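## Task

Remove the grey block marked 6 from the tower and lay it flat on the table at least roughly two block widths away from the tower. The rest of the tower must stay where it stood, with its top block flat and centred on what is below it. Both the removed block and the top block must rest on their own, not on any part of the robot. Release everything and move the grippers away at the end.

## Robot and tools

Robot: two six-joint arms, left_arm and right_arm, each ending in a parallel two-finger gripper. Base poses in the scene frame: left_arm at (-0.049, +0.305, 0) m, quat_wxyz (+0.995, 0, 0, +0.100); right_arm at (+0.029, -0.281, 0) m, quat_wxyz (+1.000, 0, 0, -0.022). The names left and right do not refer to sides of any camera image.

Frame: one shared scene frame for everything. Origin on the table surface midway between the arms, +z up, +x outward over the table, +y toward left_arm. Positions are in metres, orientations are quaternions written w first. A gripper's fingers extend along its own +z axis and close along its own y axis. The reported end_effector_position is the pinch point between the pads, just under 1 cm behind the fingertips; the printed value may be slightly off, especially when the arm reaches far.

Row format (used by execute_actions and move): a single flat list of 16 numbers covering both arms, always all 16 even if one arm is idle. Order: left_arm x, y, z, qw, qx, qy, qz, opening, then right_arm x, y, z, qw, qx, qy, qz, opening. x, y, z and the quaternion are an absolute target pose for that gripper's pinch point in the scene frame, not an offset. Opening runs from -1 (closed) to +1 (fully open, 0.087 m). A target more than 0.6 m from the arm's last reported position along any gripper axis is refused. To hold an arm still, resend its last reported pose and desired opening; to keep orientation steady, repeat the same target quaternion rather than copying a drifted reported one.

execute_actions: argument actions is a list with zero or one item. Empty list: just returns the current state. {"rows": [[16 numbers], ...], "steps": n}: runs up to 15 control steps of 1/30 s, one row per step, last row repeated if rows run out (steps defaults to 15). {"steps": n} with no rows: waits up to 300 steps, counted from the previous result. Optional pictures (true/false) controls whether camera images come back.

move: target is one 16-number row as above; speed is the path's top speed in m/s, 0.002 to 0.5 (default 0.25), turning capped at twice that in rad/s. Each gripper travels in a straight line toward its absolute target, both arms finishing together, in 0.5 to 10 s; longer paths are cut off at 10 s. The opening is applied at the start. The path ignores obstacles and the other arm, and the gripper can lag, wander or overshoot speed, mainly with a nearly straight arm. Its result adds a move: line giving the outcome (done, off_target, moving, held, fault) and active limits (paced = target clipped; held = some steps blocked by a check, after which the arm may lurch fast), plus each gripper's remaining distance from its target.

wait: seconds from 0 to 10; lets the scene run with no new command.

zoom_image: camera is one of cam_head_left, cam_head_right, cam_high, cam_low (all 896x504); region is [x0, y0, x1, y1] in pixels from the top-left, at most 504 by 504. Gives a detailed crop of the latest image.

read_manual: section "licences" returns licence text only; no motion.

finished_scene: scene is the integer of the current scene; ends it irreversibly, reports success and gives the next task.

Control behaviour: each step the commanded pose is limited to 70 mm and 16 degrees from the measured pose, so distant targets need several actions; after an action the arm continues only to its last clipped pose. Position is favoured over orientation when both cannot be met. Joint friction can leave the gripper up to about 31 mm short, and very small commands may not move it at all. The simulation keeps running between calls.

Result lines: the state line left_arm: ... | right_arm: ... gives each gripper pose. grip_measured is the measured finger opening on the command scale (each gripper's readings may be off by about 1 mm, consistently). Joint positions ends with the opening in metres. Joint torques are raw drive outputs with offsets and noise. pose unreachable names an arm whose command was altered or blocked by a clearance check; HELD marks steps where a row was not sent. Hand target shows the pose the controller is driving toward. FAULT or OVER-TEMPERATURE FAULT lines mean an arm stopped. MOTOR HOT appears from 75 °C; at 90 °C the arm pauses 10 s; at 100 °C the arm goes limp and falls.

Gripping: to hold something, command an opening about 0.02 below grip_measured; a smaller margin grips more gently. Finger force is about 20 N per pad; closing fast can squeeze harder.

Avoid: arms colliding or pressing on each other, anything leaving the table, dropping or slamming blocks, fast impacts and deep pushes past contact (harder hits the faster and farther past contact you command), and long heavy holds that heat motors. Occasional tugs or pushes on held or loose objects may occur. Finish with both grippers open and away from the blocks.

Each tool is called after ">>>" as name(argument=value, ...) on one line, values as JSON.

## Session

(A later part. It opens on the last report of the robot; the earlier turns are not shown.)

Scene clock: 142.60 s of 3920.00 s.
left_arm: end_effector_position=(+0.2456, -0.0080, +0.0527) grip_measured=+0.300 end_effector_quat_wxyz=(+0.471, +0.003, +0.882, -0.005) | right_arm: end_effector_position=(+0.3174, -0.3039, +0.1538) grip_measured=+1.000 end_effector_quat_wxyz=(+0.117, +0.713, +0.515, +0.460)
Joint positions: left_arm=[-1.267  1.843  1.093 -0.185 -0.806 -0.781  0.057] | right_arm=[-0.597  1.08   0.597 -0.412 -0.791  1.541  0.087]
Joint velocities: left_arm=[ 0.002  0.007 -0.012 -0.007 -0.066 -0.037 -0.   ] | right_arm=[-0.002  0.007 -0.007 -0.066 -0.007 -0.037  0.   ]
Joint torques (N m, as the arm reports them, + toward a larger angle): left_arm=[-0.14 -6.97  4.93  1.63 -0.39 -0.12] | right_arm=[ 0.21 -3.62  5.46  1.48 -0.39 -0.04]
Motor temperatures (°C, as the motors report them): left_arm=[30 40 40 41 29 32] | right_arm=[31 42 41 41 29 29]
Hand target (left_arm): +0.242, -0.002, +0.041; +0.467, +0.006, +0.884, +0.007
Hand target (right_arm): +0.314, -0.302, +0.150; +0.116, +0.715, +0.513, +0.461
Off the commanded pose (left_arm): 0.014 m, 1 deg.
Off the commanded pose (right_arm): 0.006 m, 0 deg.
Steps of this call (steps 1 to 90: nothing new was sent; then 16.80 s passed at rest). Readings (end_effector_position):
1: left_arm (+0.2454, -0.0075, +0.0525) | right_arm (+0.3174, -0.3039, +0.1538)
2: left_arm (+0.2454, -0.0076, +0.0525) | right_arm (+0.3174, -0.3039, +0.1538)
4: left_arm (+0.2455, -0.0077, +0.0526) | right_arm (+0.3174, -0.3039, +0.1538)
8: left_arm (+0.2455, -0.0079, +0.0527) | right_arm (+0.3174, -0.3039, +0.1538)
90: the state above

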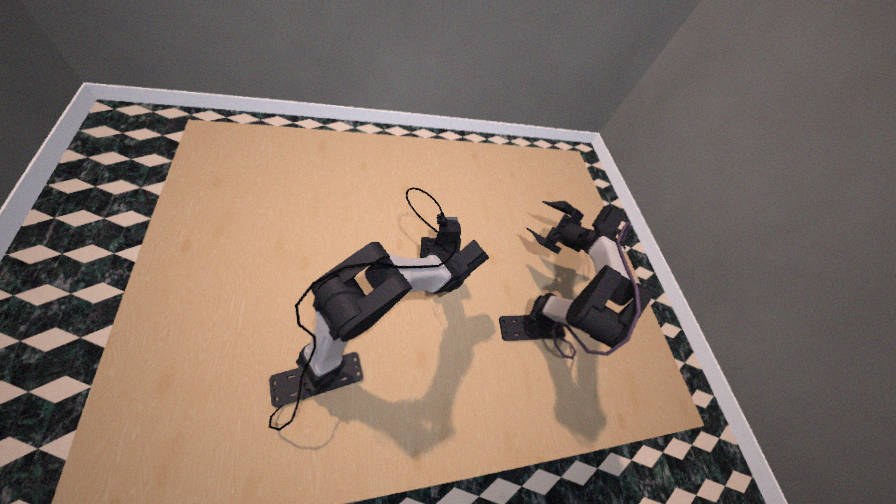

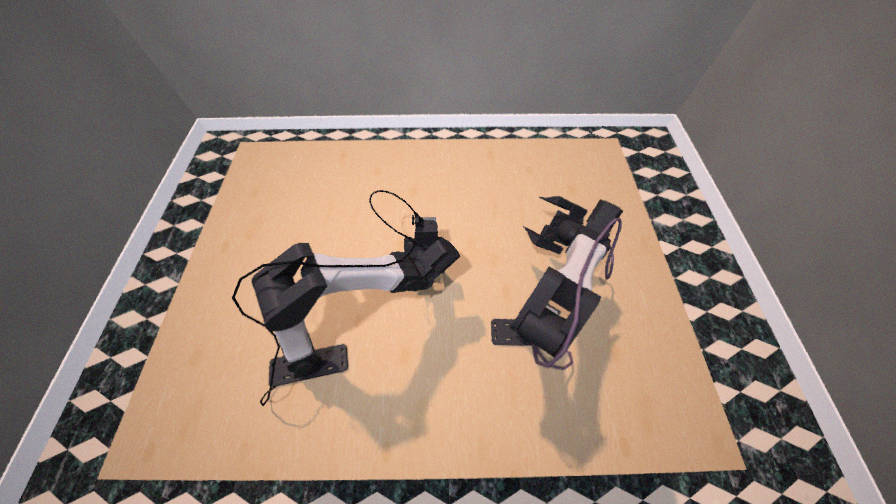

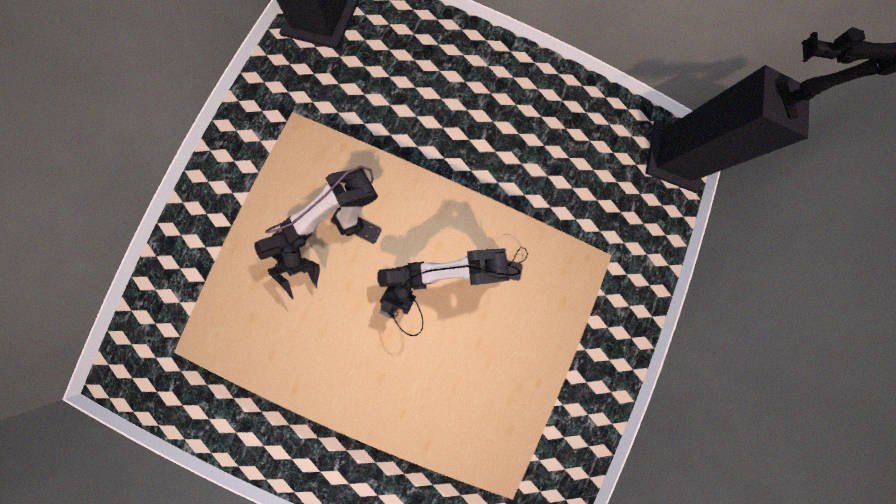

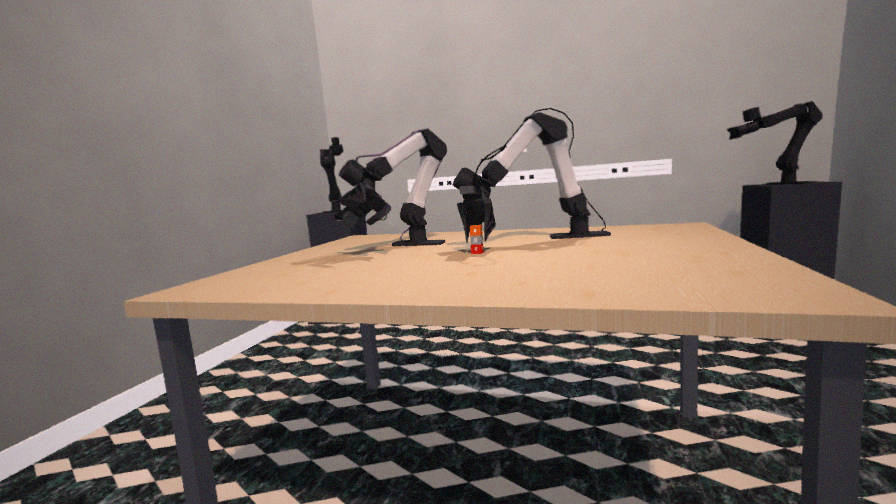

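>>> execute_actions(actions=[{"rows":[
[0.2431,-0.0036,0.0433,0.4665,0.0070,0.8846,0.0024,0.18,0.314,-0.3016,0.15,0.116,0.715,0.513,0.461,1],
[0.2436,-0.0046,0.0462,0.4678,0.0058,0.8839,0.0001,0.06,0.314,-0.3016,0.15,0.116,0.715,0.513,0.461,1],
[0.2442,-0.0056,0.0492,0.4693,0.0043,0.8831,-0.0026,-0.05,0.314,-0.3016,0.15,0.116,0.715,0.513,0.461,1],
[0.2442,-0.0056,0.0492,0.4693,0.0043,0.8831,-0.0026,-0.12,0.314,-0.3016,0.15,0.116,0.715,0.513,0.461,1],
[0.2442,-0.0056,0.0492,0.4693,0.0043,0.8831,-0.0026,-0.15,0.314,-0.3016,0.15,0.116,0.715,0.513,0.461,1],
[0.2442,-0.0056,0.0492,0.4693,0.0043,0.8831,-0.0026,-0.18,0.314,-0.3016,0.15,0.116,0.715,0.513,0.461,1],
[0.2442,-0.0056,0.0492,0.4693,0.0043,0.8831,-0.0026,-0.205,0.314,-0.3016,0.15,0.116,0.715,0.513,0.461,1],
[0.2442,-0.0056,0.0492,0.4693,0.0043,0.8831,-0.0026,-0.23,0.314,-0.3016,0.15,0.116,0.715,0.513,0.461,1],
[0.2442,-0.0056,0.0492,0.4693,0.0043,0.8831,-0.0026,-0.25,0.314,-0.3016,0.15,0.116,0.715,0.513,0.461,1],
[0.2442,-0.0056,0.0492,0.4693,0.0043,0.8831,-0.0026,-0.27,0.314,-0.3016,0.15,0.116,0.715,0.513,0.461,1],
[0.2443,-0.0058,0.0504,0.4700,0.0037,0.8827,-0.0037,-0.285,0.314,-0.3016,0.15,0.116,0.715,0.513,0.461,1],
[0.2444,-0.0060,0.0520,0.4708,0.0029,0.8823,-0.0053,-0.30,0.314,-0.3016,0.15,0.116,0.715,0.513,0.461,1],
[0.2446,-0.0063,0.0539,0.4719,0.0019,0.8817,-0.0072,-0.30,0.314,-0.3016,0.15,0.116,0.715,0.513,0.461,1],
[0.2447,-0.0065,0.0559,0.4730,0.0008,0.8811,-0.0091,-0.30,0.314,-0.3016,0.15,0.116,0.715,0.513,0.461,1],
[0.2449,-0.0068,0.0579,0.4740,-0.0002,0.8805,-0.0111,-0.30,0.314,-0.3016,0.15,0.116,0.715,0.513,0.461,1]
],"steps":15}], pictures=false)

>>> execute_actions(actions=[{"rows":[
[0.2450,-0.0070,0.0599,0.4751,-0.0012,0.8800,-0.0130,-0.30,0.314,-0.3016,0.15,0.116,0.715,0.513,0.461,1],
[0.2451,-0.0073,0.0618,0.4762,-0.0022,0.8794,-0.0149,-0.30,0.314,-0.3016,0.15,0.116,0.715,0.513,0.461,1],
[0.2452,-0.0075,0.0638,0.4772,-0.0032,0.8788,-0.0169,-0.30,0.314,-0.3016,0.15,0.116,0.715,0.513,0.461,1],
[0.2454,-0.0077,0.0658,0.4783,-0.0043,0.8782,-0.0188,-0.30,0.314,-0.3016,0.15,0.116,0.715,0.513,0.461,1],
[0.2454,-0.0079,0.0674,0.4792,-0.0051,0.8778,-0.0203,-0.30,0.314,-0.3016,0.15,0.116,0.715,0.513,0.461,1],
[0.2455,-0.0080,0.0690,0.4800,-0.0059,0.8773,-0.0219,-0.30,0.314,-0.3016,0.15,0.116,0.715,0.513,0.461,1],
[0.2460,-0.0077,0.0702,0.4807,-0.0071,0.8770,-0.0227,-0.30,0.314,-0.3016,0.15,0.116,0.715,0.513,0.461,1],
[0.2473,-0.0066,0.0709,0.4812,-0.0093,0.8767,-0.0225,-0.30,0.314,-0.3016,0.15,0.116,0.715,0.513,0.461,1],
[0.2493,-0.0047,0.0709,0.4812,-0.0121,0.8767,-0.0210,-0.30,0.314,-0.3016,0.15,0.116,0.715,0.513,0.461,1],
[0.2520,-0.0021,0.0709,0.4813,-0.0158,0.8766,-0.0189,-0.30,0.314,-0.3016,0.15,0.116,0.715,0.513,0.461,1],
[0.2552,0.0011,0.0709,0.4814,-0.0205,0.8765,-0.0164,-0.30,0.314,-0.3016,0.15,0.116,0.715,0.513,0.461,1],
[0.2588,0.0049,0.0698,0.4809,-0.0253,0.8768,-0.0122,-0.30,0.314,-0.3016,0.15,0.116,0.715,0.513,0.461,1],
[0.2629,0.0094,0.0678,0.4798,-0.0304,0.8771,-0.0070,-0.30,0.314,-0.3016,0.15,0.116,0.715,0.513,0.461,1],
[0.2672,0.0144,0.0653,0.4787,-0.0359,0.8775,-0.0014,-0.30,0.314,-0.3016,0.15,0.116,0.715,0.513,0.461,1],
[0.2717,0.0197,0.0623,0.4774,-0.0421,0.8778,0.0042,-0.30,0.314,-0.3016,0.15,0.116,0.715,0.513,0.461,1]
],"steps":15}], pictures=false)

>>> execute_actions(actions=[{"rows":[
[0.2765,0.0254,0.0591,0.4766,-0.0489,0.8779,0.0098,-0.30,0.314,-0.3016,0.15,0.116,0.715,0.513,0.461,1],
[0.2813,0.0313,0.0558,0.4759,-0.0561,0.8778,0.0150,-0.30,0.314,-0.3016,0.15,0.116,0.715,0.513,0.461,1],
[0.2861,0.0375,0.0523,0.4752,-0.0637,0.8775,0.0201,-0.30,0.314,-0.3016,0.15,0.116,0.715,0.513,0.461,1],
[0.2909,0.0438,0.0489,0.4746,-0.0715,0.8770,0.0249,-0.30,0.314,-0.3016,0.15,0.116,0.715,0.513,0.461,1],
[0.2955,0.0503,0.0454,0.4741,-0.0794,0.8765,0.0298,-0.30,0.314,-0.3016,0.15,0.116,0.715,0.513,0.461,1],
[0.3000,0.0568,0.0419,0.4736,-0.0872,0.8758,0.0344,-0.30,0.314,-0.3016,0.15,0.116,0.715,0.513,0.461,1],
[0.3042,0.0632,0.0384,0.4730,-0.0948,0.8751,0.0390,-0.30,0.314,-0.3016,0.15,0.116,0.715,0.513,0.461,1],
[0.3081,0.0695,0.0351,0.4723,-0.1020,0.8746,0.0435,-0.30,0.314,-0.3016,0.15,0.116,0.715,0.513,0.461,1],
[0.3116,0.0756,0.0317,0.4714,-0.1087,0.8740,0.0481,-0.30,0.314,-0.3016,0.15,0.116,0.715,0.513,0.461,1],
[0.3147,0.0814,0.0284,0.4702,-0.1148,0.8735,0.0526,-0.30,0.314,-0.3016,0.15,0.116,0.715,0.513,0.461,1],
[0.3175,0.0868,0.0257,0.4693,-0.1204,0.8731,0.0569,-0.30,0.314,-0.3016,0.15,0.116,0.715,0.513,0.461,1],
[0.3198,0.0916,0.0231,0.4678,-0.1250,0.8729,0.0611,-0.30,0.314,-0.3016,0.15,0.116,0.715,0.513,0.461,1],
[0.3217,0.0958,0.0211,0.4663,-0.1288,0.8728,0.0650,-0.30,0.314,-0.3016,0.15,0.116,0.715,0.513,0.461,1],
[0.3232,0.0993,0.0191,0.4647,-0.1317,0.8730,0.0688,-0.30,0.314,-0.3016,0.15,0.116,0.715,0.513,0.461,1],
[0.3242,0.1020,0.0176,0.4634,-0.1337,0.8731,0.0716,-0.30,0.314,-0.3016,0.15,0.116,0.715,0.513,0.461,1]
],"steps":15}], pictures=false)

>>> execute_actions(actions=[{"rows":[
[0.3247,0.1037,0.0160,0.4621,-0.1348,0.8735,0.0739,-0.30,0.314,-0.3016,0.15,0.116,0.715,0.513,0.461,1],
[0.3247,0.1045,0.0144,0.4610,-0.1346,0.8739,0.0757,-0.30,0.314,-0.3016,0.15,0.116,0.715,0.513,0.461,1],
[0.3245,0.1047,0.0133,0.4602,-0.1341,0.8744,0.0767,-0.30,0.314,-0.3016,0.15,0.116,0.715,0.513,0.461,1],
[0.3243,0.1049,0.0121,0.4593,-0.1335,0.8748,0.0777,-0.30,0.314,-0.3016,0.15,0.116,0.715,0.513,0.461,1],
[0.3241,0.1051,0.0109,0.4585,-0.1330,0.8752,0.0788,-0.30,0.314,-0.3016,0.15,0.116,0.715,0.513,0.461,1],
[0.3238,0.1053,0.0098,0.4577,-0.1324,0.8757,0.0798,-0.30,0.314,-0.3016,0.15,0.116,0.715,0.513,0.461,1],
[0.3236,0.1056,0.0086,0.4569,-0.1319,0.8761,0.0808,-0.30,0.314,-0.3016,0.15,0.116,0.715,0.513,0.461,1],
[0.3234,0.1058,0.0074,0.4561,-0.1313,0.8766,0.0819,-0.30,0.314,-0.3016,0.15,0.116,0.715,0.513,0.461,1],
[0.3232,0.1059,0.0067,0.4555,-0.1310,0.8769,0.0826,-0.30,0.314,-0.3016,0.15,0.116,0.715,0.513,0.461,1],
[0.3231,0.1060,0.0063,0.4553,-0.1308,0.8770,0.0829,-0.30,0.314,-0.3016,0.15,0.116,0.715,0.513,0.461,1]
],"steps":13}], pictures=false)

>>> execute_actions(actions=[{"rows":[
[0.3248,0.1045,0.0109,0.4580,-0.1326,0.8755,0.0795,-0.30,0.314,-0.3016,0.15,0.116,0.715,0.513,0.461,1],
[0.3267,0.1027,0.0166,0.4612,-0.1348,0.8738,0.0753,-0.28,0.314,-0.3016,0.15,0.116,0.715,0.513,0.461,1],
[0.3286,0.1010,0.0224,0.4645,-0.1370,0.8720,0.0712,-0.24,0.314,-0.3016,0.15,0.116,0.715,0.513,0.461,1],
[0.3304,0.0992,0.0272,0.4675,-0.1390,0.8704,0.0674,-0.17,0.314,-0.3016,0.15,0.116,0.715,0.513,0.461,1],
[0.3320,0.0978,0.0314,0.4700,-0.1407,0.8691,0.0642,-0.08,0.314,-0.3016,0.15,0.116,0.715,0.513,0.461,1],
[0.3333,0.0966,0.0351,0.4719,-0.1420,0.8681,0.0618,0.02,0.314,-0.3016,0.15,0.116,0.715,0.513,0.461,1],
[0.3341,0.0958,0.0384,0.4730,-0.1427,0.8675,0.0605,0.12,0.314,-0.3016,0.15,0.116,0.715,0.513,0.461,1],
[0.3343,0.0957,0.0411,0.4732,-0.1429,0.8673,0.0602,0.20,0.314,-0.3016,0.15,0.116,0.715,0.513,0.461,1],
[0.3344,0.0956,0.0441,0.4734,-0.1430,0.8672,0.0598,0.25,0.314,-0.3016,0.15,0.116,0.715,0.513,0.461,1],
[0.3343,0.0956,0.0471,0.4734,-0.1430,0.8672,0.0599,0.25,0.314,-0.3016,0.15,0.116,0.715,0.513,0.461,1],
[0.3342,0.0957,0.0500,0.4733,-0.1429,0.8673,0.0600,0.25,0.314,-0.3016,0.15,0.116,0.715,0.513,0.461,1],
[0.3341,0.0959,0.0528,0.4732,-0.1429,0.8673,0.0602,0.25,0.314,-0.3016,0.15,0.116,0.715,0.513,0.461,1],
[0.3338,0.0961,0.0553,0.4728,-0.1426,0.8676,0.0607,0.25,0.314,-0.3016,0.15,0.116,0.715,0.513,0.461,1],
[0.3335,0.0964,0.0575,0.4724,-0.1423,0.8678,0.0611,0.25,0.314,-0.3016,0.15,0.116,0.715,0.513,0.461,1],
[0.3332,0.0967,0.0594,0.4720,-0.1421,0.8680,0.0617,0.25,0.314,-0.3016,0.15,0.116,0.715,0.513,0.461,1]
],"steps":15}], pictures=false)

>>> execute_actions(actions=[{"rows":[
[0.3329,0.0969,0.0610,0.4717,-0.1418,0.8682,0.0621,0.25,0.314,-0.3016,0.15,0.116,0.715,0.513,0.461,1],
[0.3325,0.0973,0.0620,0.4710,-0.1414,0.8685,0.0629,0.25,0.314,-0.3016,0.15,0.116,0.715,0.513,0.461,1],
[0.3323,0.0975,0.0627,0.4707,-0.1412,0.8687,0.0633,0.18,0.314,-0.3016,0.15,0.116,0.715,0.513,0.461,1],
[0.3320,0.0978,0.0628,0.4700,-0.1407,0.8691,0.0642,0.10,0.314,-0.3016,0.15,0.116,0.715,0.513,0.461,1],
[0.3318,0.0980,0.0626,0.4697,-0.1405,0.8692,0.0646,0.02,0.314,-0.3016,0.15,0.116,0.715,0.513,0.461,1],
[0.3318,0.0980,0.0626,0.4697,-0.1405,0.8692,0.0646,-0.05,0.314,-0.3016,0.15,0.116,0.715,0.513,0.461,1],
[0.3318,0.0980,0.0626,0.4697,-0.1405,0.8692,0.0646,-0.10,0.314,-0.3016,0.15,0.116,0.715,0.513,0.461,1],
[0.3318,0.0980,0.0626,0.4697,-0.1405,0.8692,0.0646,-0.13,0.314,-0.3016,0.15,0.116,0.715,0.513,0.461,1],
[0.3318,0.0980,0.0626,0.4697,-0.1405,0.8692,0.0646,-0.16,0.314,-0.3016,0.15,0.116,0.715,0.513,0.461,1],
[0.3318,0.0980,0.0626,0.4697,-0.1405,0.8692,0.0646,-0.19,0.314,-0.3016,0.15,0.116,0.715,0.513,0.461,1],
[0.3318,0.0980,0.0626,0.4697,-0.1405,0.8692,0.0646,-0.215,0.314,-0.3016,0.15,0.116,0.715,0.513,0.461,1],
[0.3317,0.0981,0.0621,0.4700,-0.1407,0.8691,0.0642,-0.24,0.314,-0.3016,0.15,0.116,0.715,0.513,0.461,1],
[0.3313,0.0984,0.0612,0.4700,-0.1407,0.8691,0.0642,-0.26,0.314,-0.3016,0.15,0.116,0.715,0.513,0.461,1],
[0.3310,0.0987,0.0603,0.4700,-0.1407,0.8691,0.0642,-0.28,0.314,-0.3016,0.15,0.116,0.715,0.513,0.461,1],
[0.3308,0.0989,0.0604,0.4705,-0.1411,0.8688,0.0636,-0.30,0.314,-0.3016,0.15,0.116,0.715,0.513,0.461,1]
],"steps":15}], pictures=false)

>>> execute_actions(actions=[{"rows":[
[0.3308,0.0989,0.0604,0.4705,-0.1411,0.8688,0.0636,-0.30,0.314,-0.3016,0.15,0.116,0.715,0.513,0.461,1],
[0.3308,0.0989,0.0604,0.4705,-0.1411,0.8688,0.0636,-0.30,0.314,-0.3016,0.15,0.116,0.715,0.513,0.461,1],
[0.3309,0.0988,0.0616,0.4713,-0.1416,0.8683,0.0625,-0.30,0.314,-0.3016,0.15,0.116,0.715,0.513,0.461,1],
[0.3311,0.0986,0.0632,0.4724,-0.1423,0.8678,0.0611,-0.30,0.314,-0.3016,0.15,0.116,0.715,0.513,0.461,1],
[0.3313,0.0985,0.0652,0.4738,-0.1433,0.8670,0.0594,-0.30,0.314,-0.3016,0.15,0.116,0.715,0.513,0.461,1],
[0.3314,0.0983,0.0672,0.4752,-0.1442,0.8663,0.0577,-0.30,0.314,-0.3016,0.15,0.116,0.715,0.513,0.461,1],
[0.3316,0.0982,0.0692,0.4765,-0.1451,0.8656,0.0559,-0.30,0.314,-0.3016,0.15,0.116,0.715,0.513,0.461,1],
[0.3318,0.0980,0.0712,0.4779,-0.1460,0.8648,0.0542,-0.30,0.314,-0.3016,0.15,0.116,0.715,0.513,0.461,1],
[0.3319,0.0979,0.0728,0.4790,-0.1467,0.8642,0.0528,-0.30,0.314,-0.3016,0.15,0.116,0.715,0.513,0.461,1],
[0.3320,0.0978,0.0744,0.4801,-0.1475,0.8636,0.0514,-0.30,0.314,-0.3016,0.15,0.116,0.715,0.513,0.461,1],
[0.3321,0.0977,0.0756,0.4809,-0.1480,0.8632,0.0504,-0.30,0.314,-0.3016,0.15,0.116,0.715,0.513,0.461,1],
[0.3321,0.0977,0.0764,0.4814,-0.1484,0.8629,0.0497,-0.30,0.314,-0.3016,0.15,0.116,0.715,0.513,0.461,1]
],"steps":15}], pictures=true)

Scene clock: 263.10 s of 3920.00 s.
left_arm: end_effector_position=(+0.2456, -0.0080, +0.0527) grip_measured=-0.255 end_effector_quat_wxyz=(+0.471, +0.003, +0.882, -0.005) | right_arm: end_effector_position=(+0.3174, -0.3039, +0.1538) grip_measured=+1.000 end_effector_quat_wxyz=(+0.117, +0.713, +0.515, +0.460)
Joint positions: left_arm=[-1.267  1.843  1.093 -0.185 -0.806 -0.781  0.033] | right_arm=[-0.597  1.08   0.597 -0.412 -0.791  1.541  0.087]
Joint velocities: left_arm=[ 0.002  0.002  0.017 -0.007 -0.022  0.007 -0.   ] | right_arm=[ 0.002 -0.002 -0.012 -0.037 -0.007 -0.022  0.   ]
Joint torques (N m, as the arm reports them, + toward a larger angle): left_arm=[ 0.23 -9.64  5.96  1.56 -0.3  -0.06] | right_arm=[ 0.24 -3.64  5.47  1.49 -0.39 -0.05]
Motor temperatures (°C, as the motors report them): left_arm=[30 44 38 40 30 32] | right_arm=[31 38 40 42 29 29]
Hand target (left_arm): +0.245, -0.007, +0.058; +0.474, -0.000, +0.881, -0.011
Hand target (right_arm): +0.314, -0.302, +0.150; +0.116, +0.715, +0.513, +0.461
Off the commanded pose (left_arm): 0.005 m, 1 deg.
Off the commanded pose (right_arm): 0.006 m, 0 deg.
Steps of this call (steps 1 to 90: nothing new was sent; then 117.00 s passed at rest; steps 91 to 105: all 15 steps of this action). Readings (end_effector_position):
91: left_arm (+0.2456, -0.0080, +0.0527) | right_arm (+0.3174, -0.3039, +0.1538)
92: left_arm (+0.2456, -0.0080, +0.0527) | right_arm (+0.3174, -0.3039, +0.1538)
94: left_arm (+0.2456, -0.0080, +0.0527) | right_arm (+0.3174, -0.3039, +0.1538)
98: left_arm (+0.2456, -0.0080, +0.0527) | right_arm (+0.3174, -0.3039, +0.1538)
105: the state above

Scene clock: 263.60 s of 3920.00 s.
left_arm: end_effector_position=(+0.2601, +0.0034, +0.0685) grip_measured=-0.255 end_effector_quat_wxyz=(+0.479, -0.025, +0.877, -0.009) | right_arm: end_effector_position=(+0.3174, -0.3039, +0.1538) grip_measured=+1.000 end_effector_quat_wxyz=(+0.117, +0.713, +0.515, +0.460)
Joint positions: left_arm=[-1.223  1.803  1.093 -0.185 -0.806 -0.781  0.033] | right_arm=[-0.597  1.08   0.597 -0.412 -0.791  1.541  0.087]
Joint velocities: left_arm=[ 0.442 -0.002 -0.007  0.022  0.051  0.037  0.001] | right_arm=[-0.017 -0.007  0.022  0.037 -0.007  0.022  0.   ]
Joint torques (N m, as the arm reports them, + toward a larger angle): left_arm=[ 1.61 -7.73  5.81  1.64 -0.29 -0.06] | right_arm=[ 0.23 -3.64  5.48  1.47 -0.39 -0.04]
Motor temperatures (°C, as the motors report them): left_arm=[30 44 38 40 30 32] | right_arm=[31 38 40 42 29 29]
Hand target (left_arm): +0.271, +0.020, +0.063; +0.477, -0.042, +0.878, +0.005
Hand target (right_arm): +0.314, -0.302, +0.150; +0.116, +0.715, +0.513, +0.461
Off the commanded pose (left_arm): 0.021 m, 3 deg.
Off the commanded pose (right_arm): 0.006 m, 0 deg.
Steps of this call (steps 1 to 15: all 15 steps of this action). Readings (end_effector_position):
1: left_arm (+0.2456, -0.0080, +0.0527) | right_arm (+0.3174, -0.3039, +0.1538)
2: left_arm (+0.2456, -0.0081, +0.0533) | right_arm (+0.3174, -0.3039, +0.1538)
4: left_arm (+0.2458, -0.0084, +0.0561) | right_arm (+0.3174, -0.3039, +0.1538)
8: left_arm (+0.2464, -0.0095, +0.0653) | right_arm (+0.3174, -0.3039, +0.1538)
15: the state above

Scene clock: 264.10 s of 3920.00 s.
left_arm: end_effector_position=(+0.3221, +0.0931, +0.0289) grip_measured=-0.255 end_effector_quat_wxyz=(+0.465, -0.126, +0.874, +0.066) | right_arm: end_effector_position=(+0.3174, -0.3039, +0.1538) grip_measured=+1.000 end_effector_quat_wxyz=(+0.117, +0.713, +0.515, +0.460)
Joint positions: left_arm=[-0.971  1.886  1.041 -0.095 -0.806 -0.781  0.033] | right_arm=[-0.597  1.08   0.597 -0.412 -0.791  1.541  0.087]
Joint velocities: left_arm=[ 0.286  0.208 -0.032  0.11  -0.007  0.007  0.001] | right_arm=[ 0.012  0.002  0.007  0.007 -0.037 -0.022  0.   ]
Joint torques (N m, as the arm reports them, + toward a larger angle): left_arm=[ 0.56 -7.39  5.14  1.65 -0.31 -0.05] | right_arm=[ 0.25 -3.62  5.46  1.48 -0.4  -0.03]
Motor temperatures (°C, as the motors report them): left_arm=[30 44 38 40 30 32] | right_arm=[31 38 40 42 29 29]
Hand target (left_arm): +0.325, +0.102, +0.018; +0.463, -0.133, +0.873, +0.073
Hand target (right_arm): +0.314, -0.302, +0.150; +0.116, +0.715, +0.513, +0.461
Off the commanded pose (left_arm): 0.015 m, 1 deg.
Off the commanded pose (right_arm): 0.006 m, 0 deg.
Steps of this call (steps 1 to 15: all 15 steps of this action). Readings (end_effector_position):
1: left_arm (+0.2651, +0.0085, +0.0685) | right_arm (+0.3174, -0.3039, +0.1538)
2: left_arm (+0.2703, +0.0138, +0.0687) | right_arm (+0.3174, -0.3039, +0.1538)
4: left_arm (+0.2817, +0.0249, +0.0690) | right_arm (+0.3174, -0.3039, +0.1538)
8: left_arm (+0.3018, +0.0503, +0.0594) | right_arm (+0.3174, -0.3039, +0.1538)
15: the state above

Scene clock: 264.53 s of 3920.00 s.
left_arm: end_effector_position=(+0.3288, +0.0991, +0.0235) grip_measured=-0.255 end_effector_quat_wxyz=(+0.467, -0.137, +0.871, +0.070) | right_arm: end_effector_position=(+0.3174, -0.3039, +0.1538) grip_measured=+1.000 end_effector_quat_wxyz=(+0.117, +0.713, +0.515, +0.460)
Joint positions: left_arm=[-0.951  1.906  1.039 -0.065 -0.81  -0.781  0.033] | right_arm=[-0.597  1.08   0.597 -0.412 -0.791  1.541  0.087]
Joint velocities: left_arm=[-0.012 -0.012 -0.012 -0.037  0.037  0.007 -0.001] | right_arm=[-0.012 -0.012 -0.002 -0.022 -0.095 -0.051  0.   ]
Joint torques (N m, as the arm reports them, + toward a larger angle): left_arm=[ 0.71 -6.23  4.56  1.64 -0.24 -0.04] | right_arm=[ 0.23 -3.62  5.48  1.48 -0.39 -0.03]
Motor temperatures (°C, as the motors report them): left_arm=[30 44 38 40 30 32] | right_arm=[31 38 40 42 29 29]
Hand target (left_arm): +0.323, +0.106, +0.007; +0.455, -0.131, +0.877, +0.083
Hand target (right_arm): +0.314, -0.302, +0.150; +0.116, +0.715, +0.513, +0.461
Off the commanded pose (left_arm): 0.019 m, 2 deg.
Off the commanded pose (right_arm): 0.006 m, 0 deg.
Steps of this call (steps 1 to 13: all 13 steps of this action). Readings (end_effector_position):
1: left_arm (+0.3240, +0.0963, +0.0268) | right_arm (+0.3174, -0.3039, +0.1538)
2: left_arm (+0.3253, +0.0988, +0.0253) | right_arm (+0.3174, -0.3039, +0.1538)
4: left_arm (+0.3266, +0.1005, +0.0238) | right_arm (+0.3174, -0.3039, +0.1538)
8: left_arm (+0.3279, +0.0994, +0.0234) | right_arm (+0.3174, -0.3039, +0.1538)
13: the state above

Scene clock: 265.03 s of 3920.00 s.
left_arm: end_effector_position=(+0.3291, +0.0987, +0.0421) grip_measured=+0.250 end_effector_quat_wxyz=(+0.470, -0.139, +0.869, +0.067) | right_arm: end_effector_position=(+0.3174, -0.3039, +0.1538) grip_measured=+1.000 end_effector_quat_wxyz=(+0.117, +0.713, +0.515, +0.460)
Joint positions: left_arm=[-0.951  1.863  1.064 -0.124 -0.81  -0.781  0.055] | right_arm=[-0.597  1.08   0.597 -0.412 -0.791  1.541  0.087]
Joint velocities: left_arm=[-0.007 -0.222  0.168 -0.242  0.066  0.037 -0.   ] | right_arm=[-0.002 -0.022  0.012  0.007  0.11  -0.037  0.   ]
Joint torques (N m, as the arm reports them, + toward a larger angle): left_arm=[ 0.84 -9.36  9.    1.32 -0.25 -0.01] | right_arm=[ 0.24 -3.65  5.51  1.48 -0.39 -0.03]
Motor temperatures (°C, as the motors report them): left_arm=[30 44 38 40 30 32] | right_arm=[31 38 40 42 29 29]
Hand target (left_arm): +0.333, +0.097, +0.059; +0.473, -0.142, +0.868, +0.061
Hand target (right_arm): +0.314, -0.302, +0.150; +0.116, +0.715, +0.513, +0.461
Off the commanded pose (left_arm): 0.018 m, 1 deg.
Off the commanded pose (right_arm): 0.006 m, 0 deg.
Steps of this call (steps 1 to 15: all 15 steps of this action). Readings (end_effector_position):
1: left_arm (+0.3288, +0.0991, +0.0235) | right_arm (+0.3174, -0.3039, +0.1538)
2: left_arm (+0.3288, +0.0991, +0.0235) | right_arm (+0.3174, -0.3039, +0.1538)
4: left_arm (+0.3288, +0.0991, +0.0235) | right_arm (+0.3174, -0.3039, +0.1538)
8: left_arm (+0.3281, +0.0997, +0.0234) | right_arm (+0.3174, -0.3039, +0.1538)
15: the state above

Scene clock: 265.53 s of 3920.00 s.
left_arm: end_effector_position=(+0.3276, +0.1001, +0.0522) grip_measured=-0.256 end_effector_quat_wxyz=(+0.467, -0.137, +0.871, +0.071) | right_arm: end_effector_position=(+0.3174, -0.3039, +0.1538) grip_measured=+1.000 end_effector_quat_wxyz=(+0.117, +0.713, +0.515, +0.460)
Joint positions: left_arm=[-0.951  1.841  1.086 -0.18  -0.81  -0.781  0.033] | right_arm=[-0.597  1.08   0.597 -0.412 -0.791  1.541  0.087]
Joint velocities: left_arm=[ 0.012 -0.007  0.017 -0.007  0.066  0.037 -0.   ] | right_arm=[-0.007 -0.017 -0.012 -0.007  0.007  0.022  0.   ]
Joint torques (N m, as the arm reports them, + toward a larger angle): left_arm=[ 0.57 -9.11  8.16  1.43 -0.25 -0.06] | right_arm=[ 0.24 -3.65  5.5   1.47 -0.39 -0.04]
Motor temperatures (°C, as the motors report them): left_arm=[30 44 38 40 30 32] | right_arm=[31 38 40 42 29 29]
Hand target (left_arm): +0.331, +0.099, +0.061; +0.471, -0.141, +0.869, +0.064
Hand target (right_arm): +0.314, -0.302, +0.150; +0.116, +0.715, +0.513, +0.461
Off the commanded pose (left_arm): 0.009 m, 1 deg.
Off the commanded pose (right_arm): 0.006 m, 0 deg.
Steps of this call (steps 1 to 15: all 15 steps of this action). Readings (end_effector_position):
1: left_arm (+0.3299, +0.0980, +0.0459) | right_arm (+0.3174, -0.3039, +0.1538)
2: left_arm (+0.3305, +0.0975, +0.0492) | right_arm (+0.3174, -0.3039, +0.1538)
4: left_arm (+0.3309, +0.0971, +0.0534) | right_arm (+0.3174, -0.3039, +0.1538)
8: left_arm (+0.3292, +0.0986, +0.0534) | right_arm (+0.3174, -0.3039, +0.1538)
15: the state above

Scene clock: 266.03 s of 3920.00 s.
left_arm: end_effector_position=(+0.3290, +0.0988, +0.0676) grip_measured=-0.256 end_effector_quat_wxyz=(+0.477, -0.144, +0.865, +0.057) | right_arm: end_effector_position=(+0.3174, -0.3039, +0.1538) grip_measured=+1.000 end_effector_quat_wxyz=(+0.117, +0.713, +0.515, +0.460)
Joint positions: left_arm=[-0.951  1.802  1.086 -0.181 -0.81  -0.781  0.033] | right_arm=[-0.597  1.08   0.597 -0.412 -0.791  1.541  0.087]
Joint velocities: left_arm=[-0.022 -0.032  0.007  0.066  0.037  0.037  0.001] | right_arm=[-0.007  0.007 -0.002 -0.11   0.022  0.007  0.   ]
Joint torques (N m, as the arm reports them, + toward a larger angle): left_arm=[ 0.59 -9.04  8.11  1.46 -0.26 -0.06] | right_arm=[ 0.24 -3.63  5.48  1.48 -0.39 -0.03]
Motor temperatures (°C, as the motors report them): left_arm=[30 44 38 40 30 32] | right_arm=[31 38 40 42 29 29]
Hand target (left_arm): +0.332, +0.098, +0.076; +0.481, -0.148, +0.863, +0.050
Hand target (right_arm): +0.314, -0.302, +0.150; +0.116, +0.715, +0.513, +0.461
Off the commanded pose (left_arm): 0.009 m, 1 deg.
Off the commanded pose (right_arm): 0.006 m, 0 deg.
Steps of this call (steps 1 to 15: all 15 steps of this action). Readings (end_effector_position):
1: left_arm (+0.3276, +0.1001, +0.0522) | right_arm (+0.3174, -0.3039, +0.1538)
2: left_arm (+0.3276, +0.1001, +0.0522) | right_arm (+0.3174, -0.3039, +0.1538)
4: left_arm (+0.3276, +0.1001, +0.0522) | right_arm (+0.3174, -0.3039, +0.1538)
8: left_arm (+0.3278, +0.0999, +0.0554) | right_arm (+0.3174, -0.3039, +0.1538)
15: the state above

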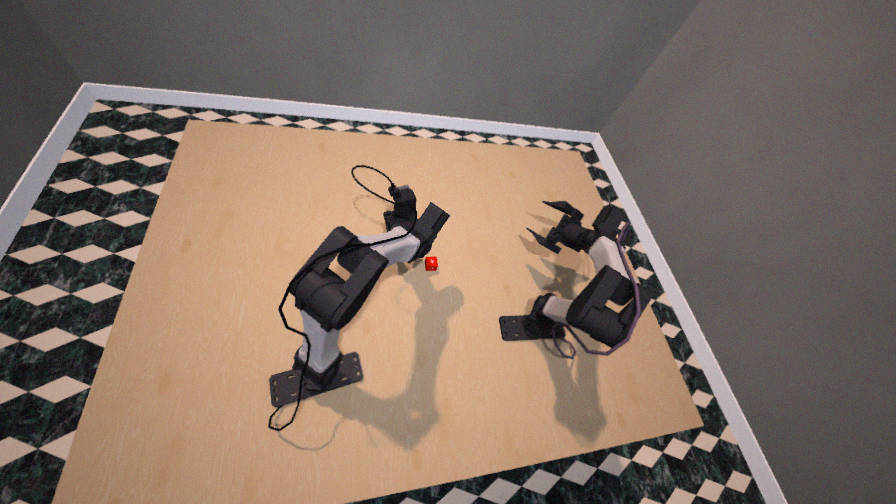

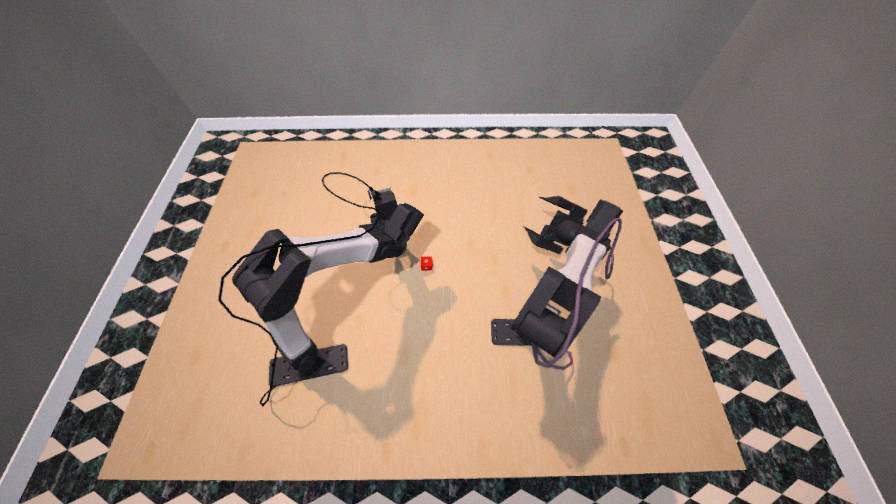

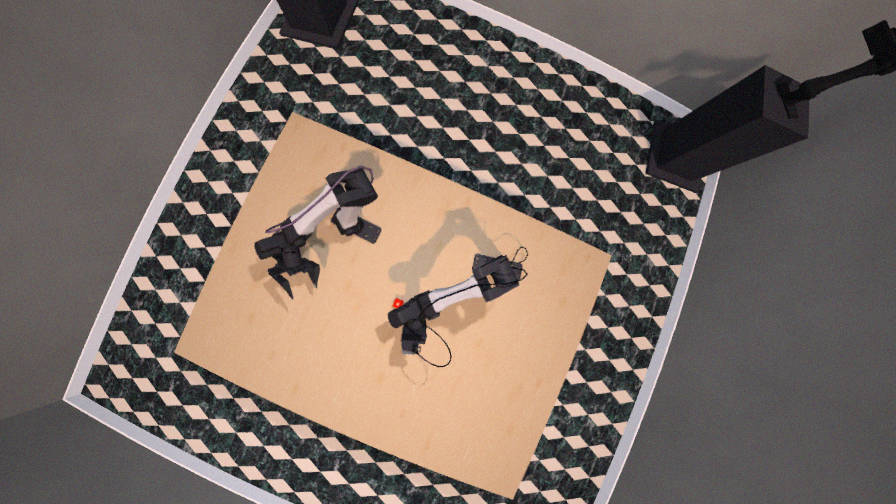

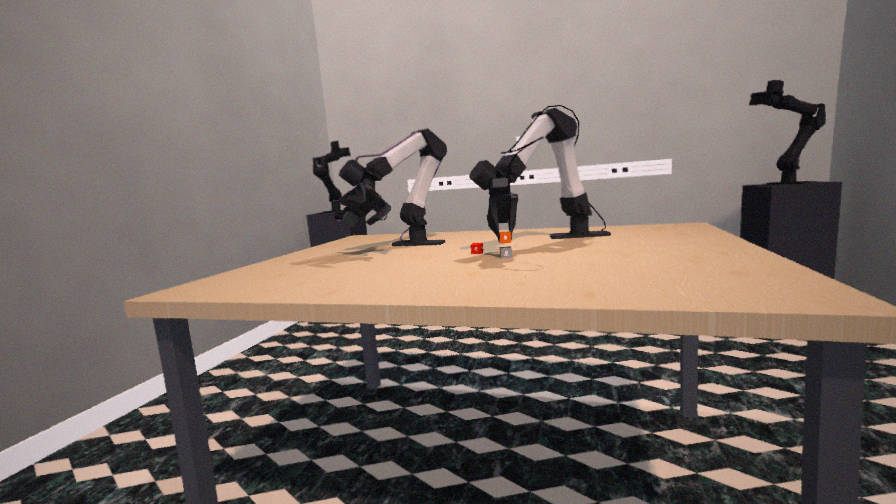

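>>> zoom_image(camera="cam_low", region=[440, 190, 530, 260])

>>> zoom_image(camera="cam_high", region=[360, 280, 440, 340])

Region (440, 190, 530, 260) of cam_low's 896x504 image, scaled by 5.600, with more detail than that image has.

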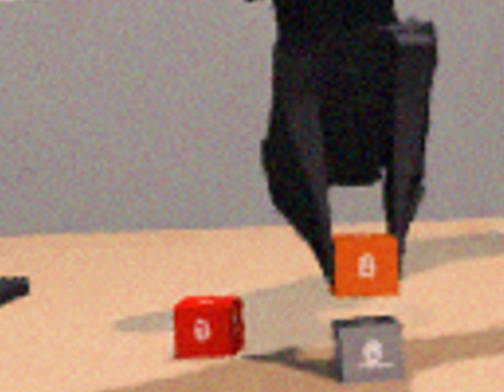

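Region (360, 280, 440, 340) of cam_high's 896x504 image, scaled by 6.300, with more detail than that image has; it fills the top 378 rows of this view, and the rest is white.

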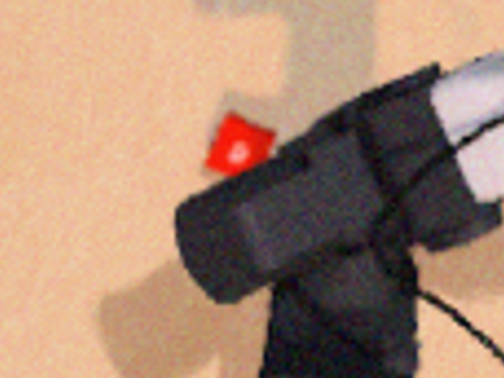

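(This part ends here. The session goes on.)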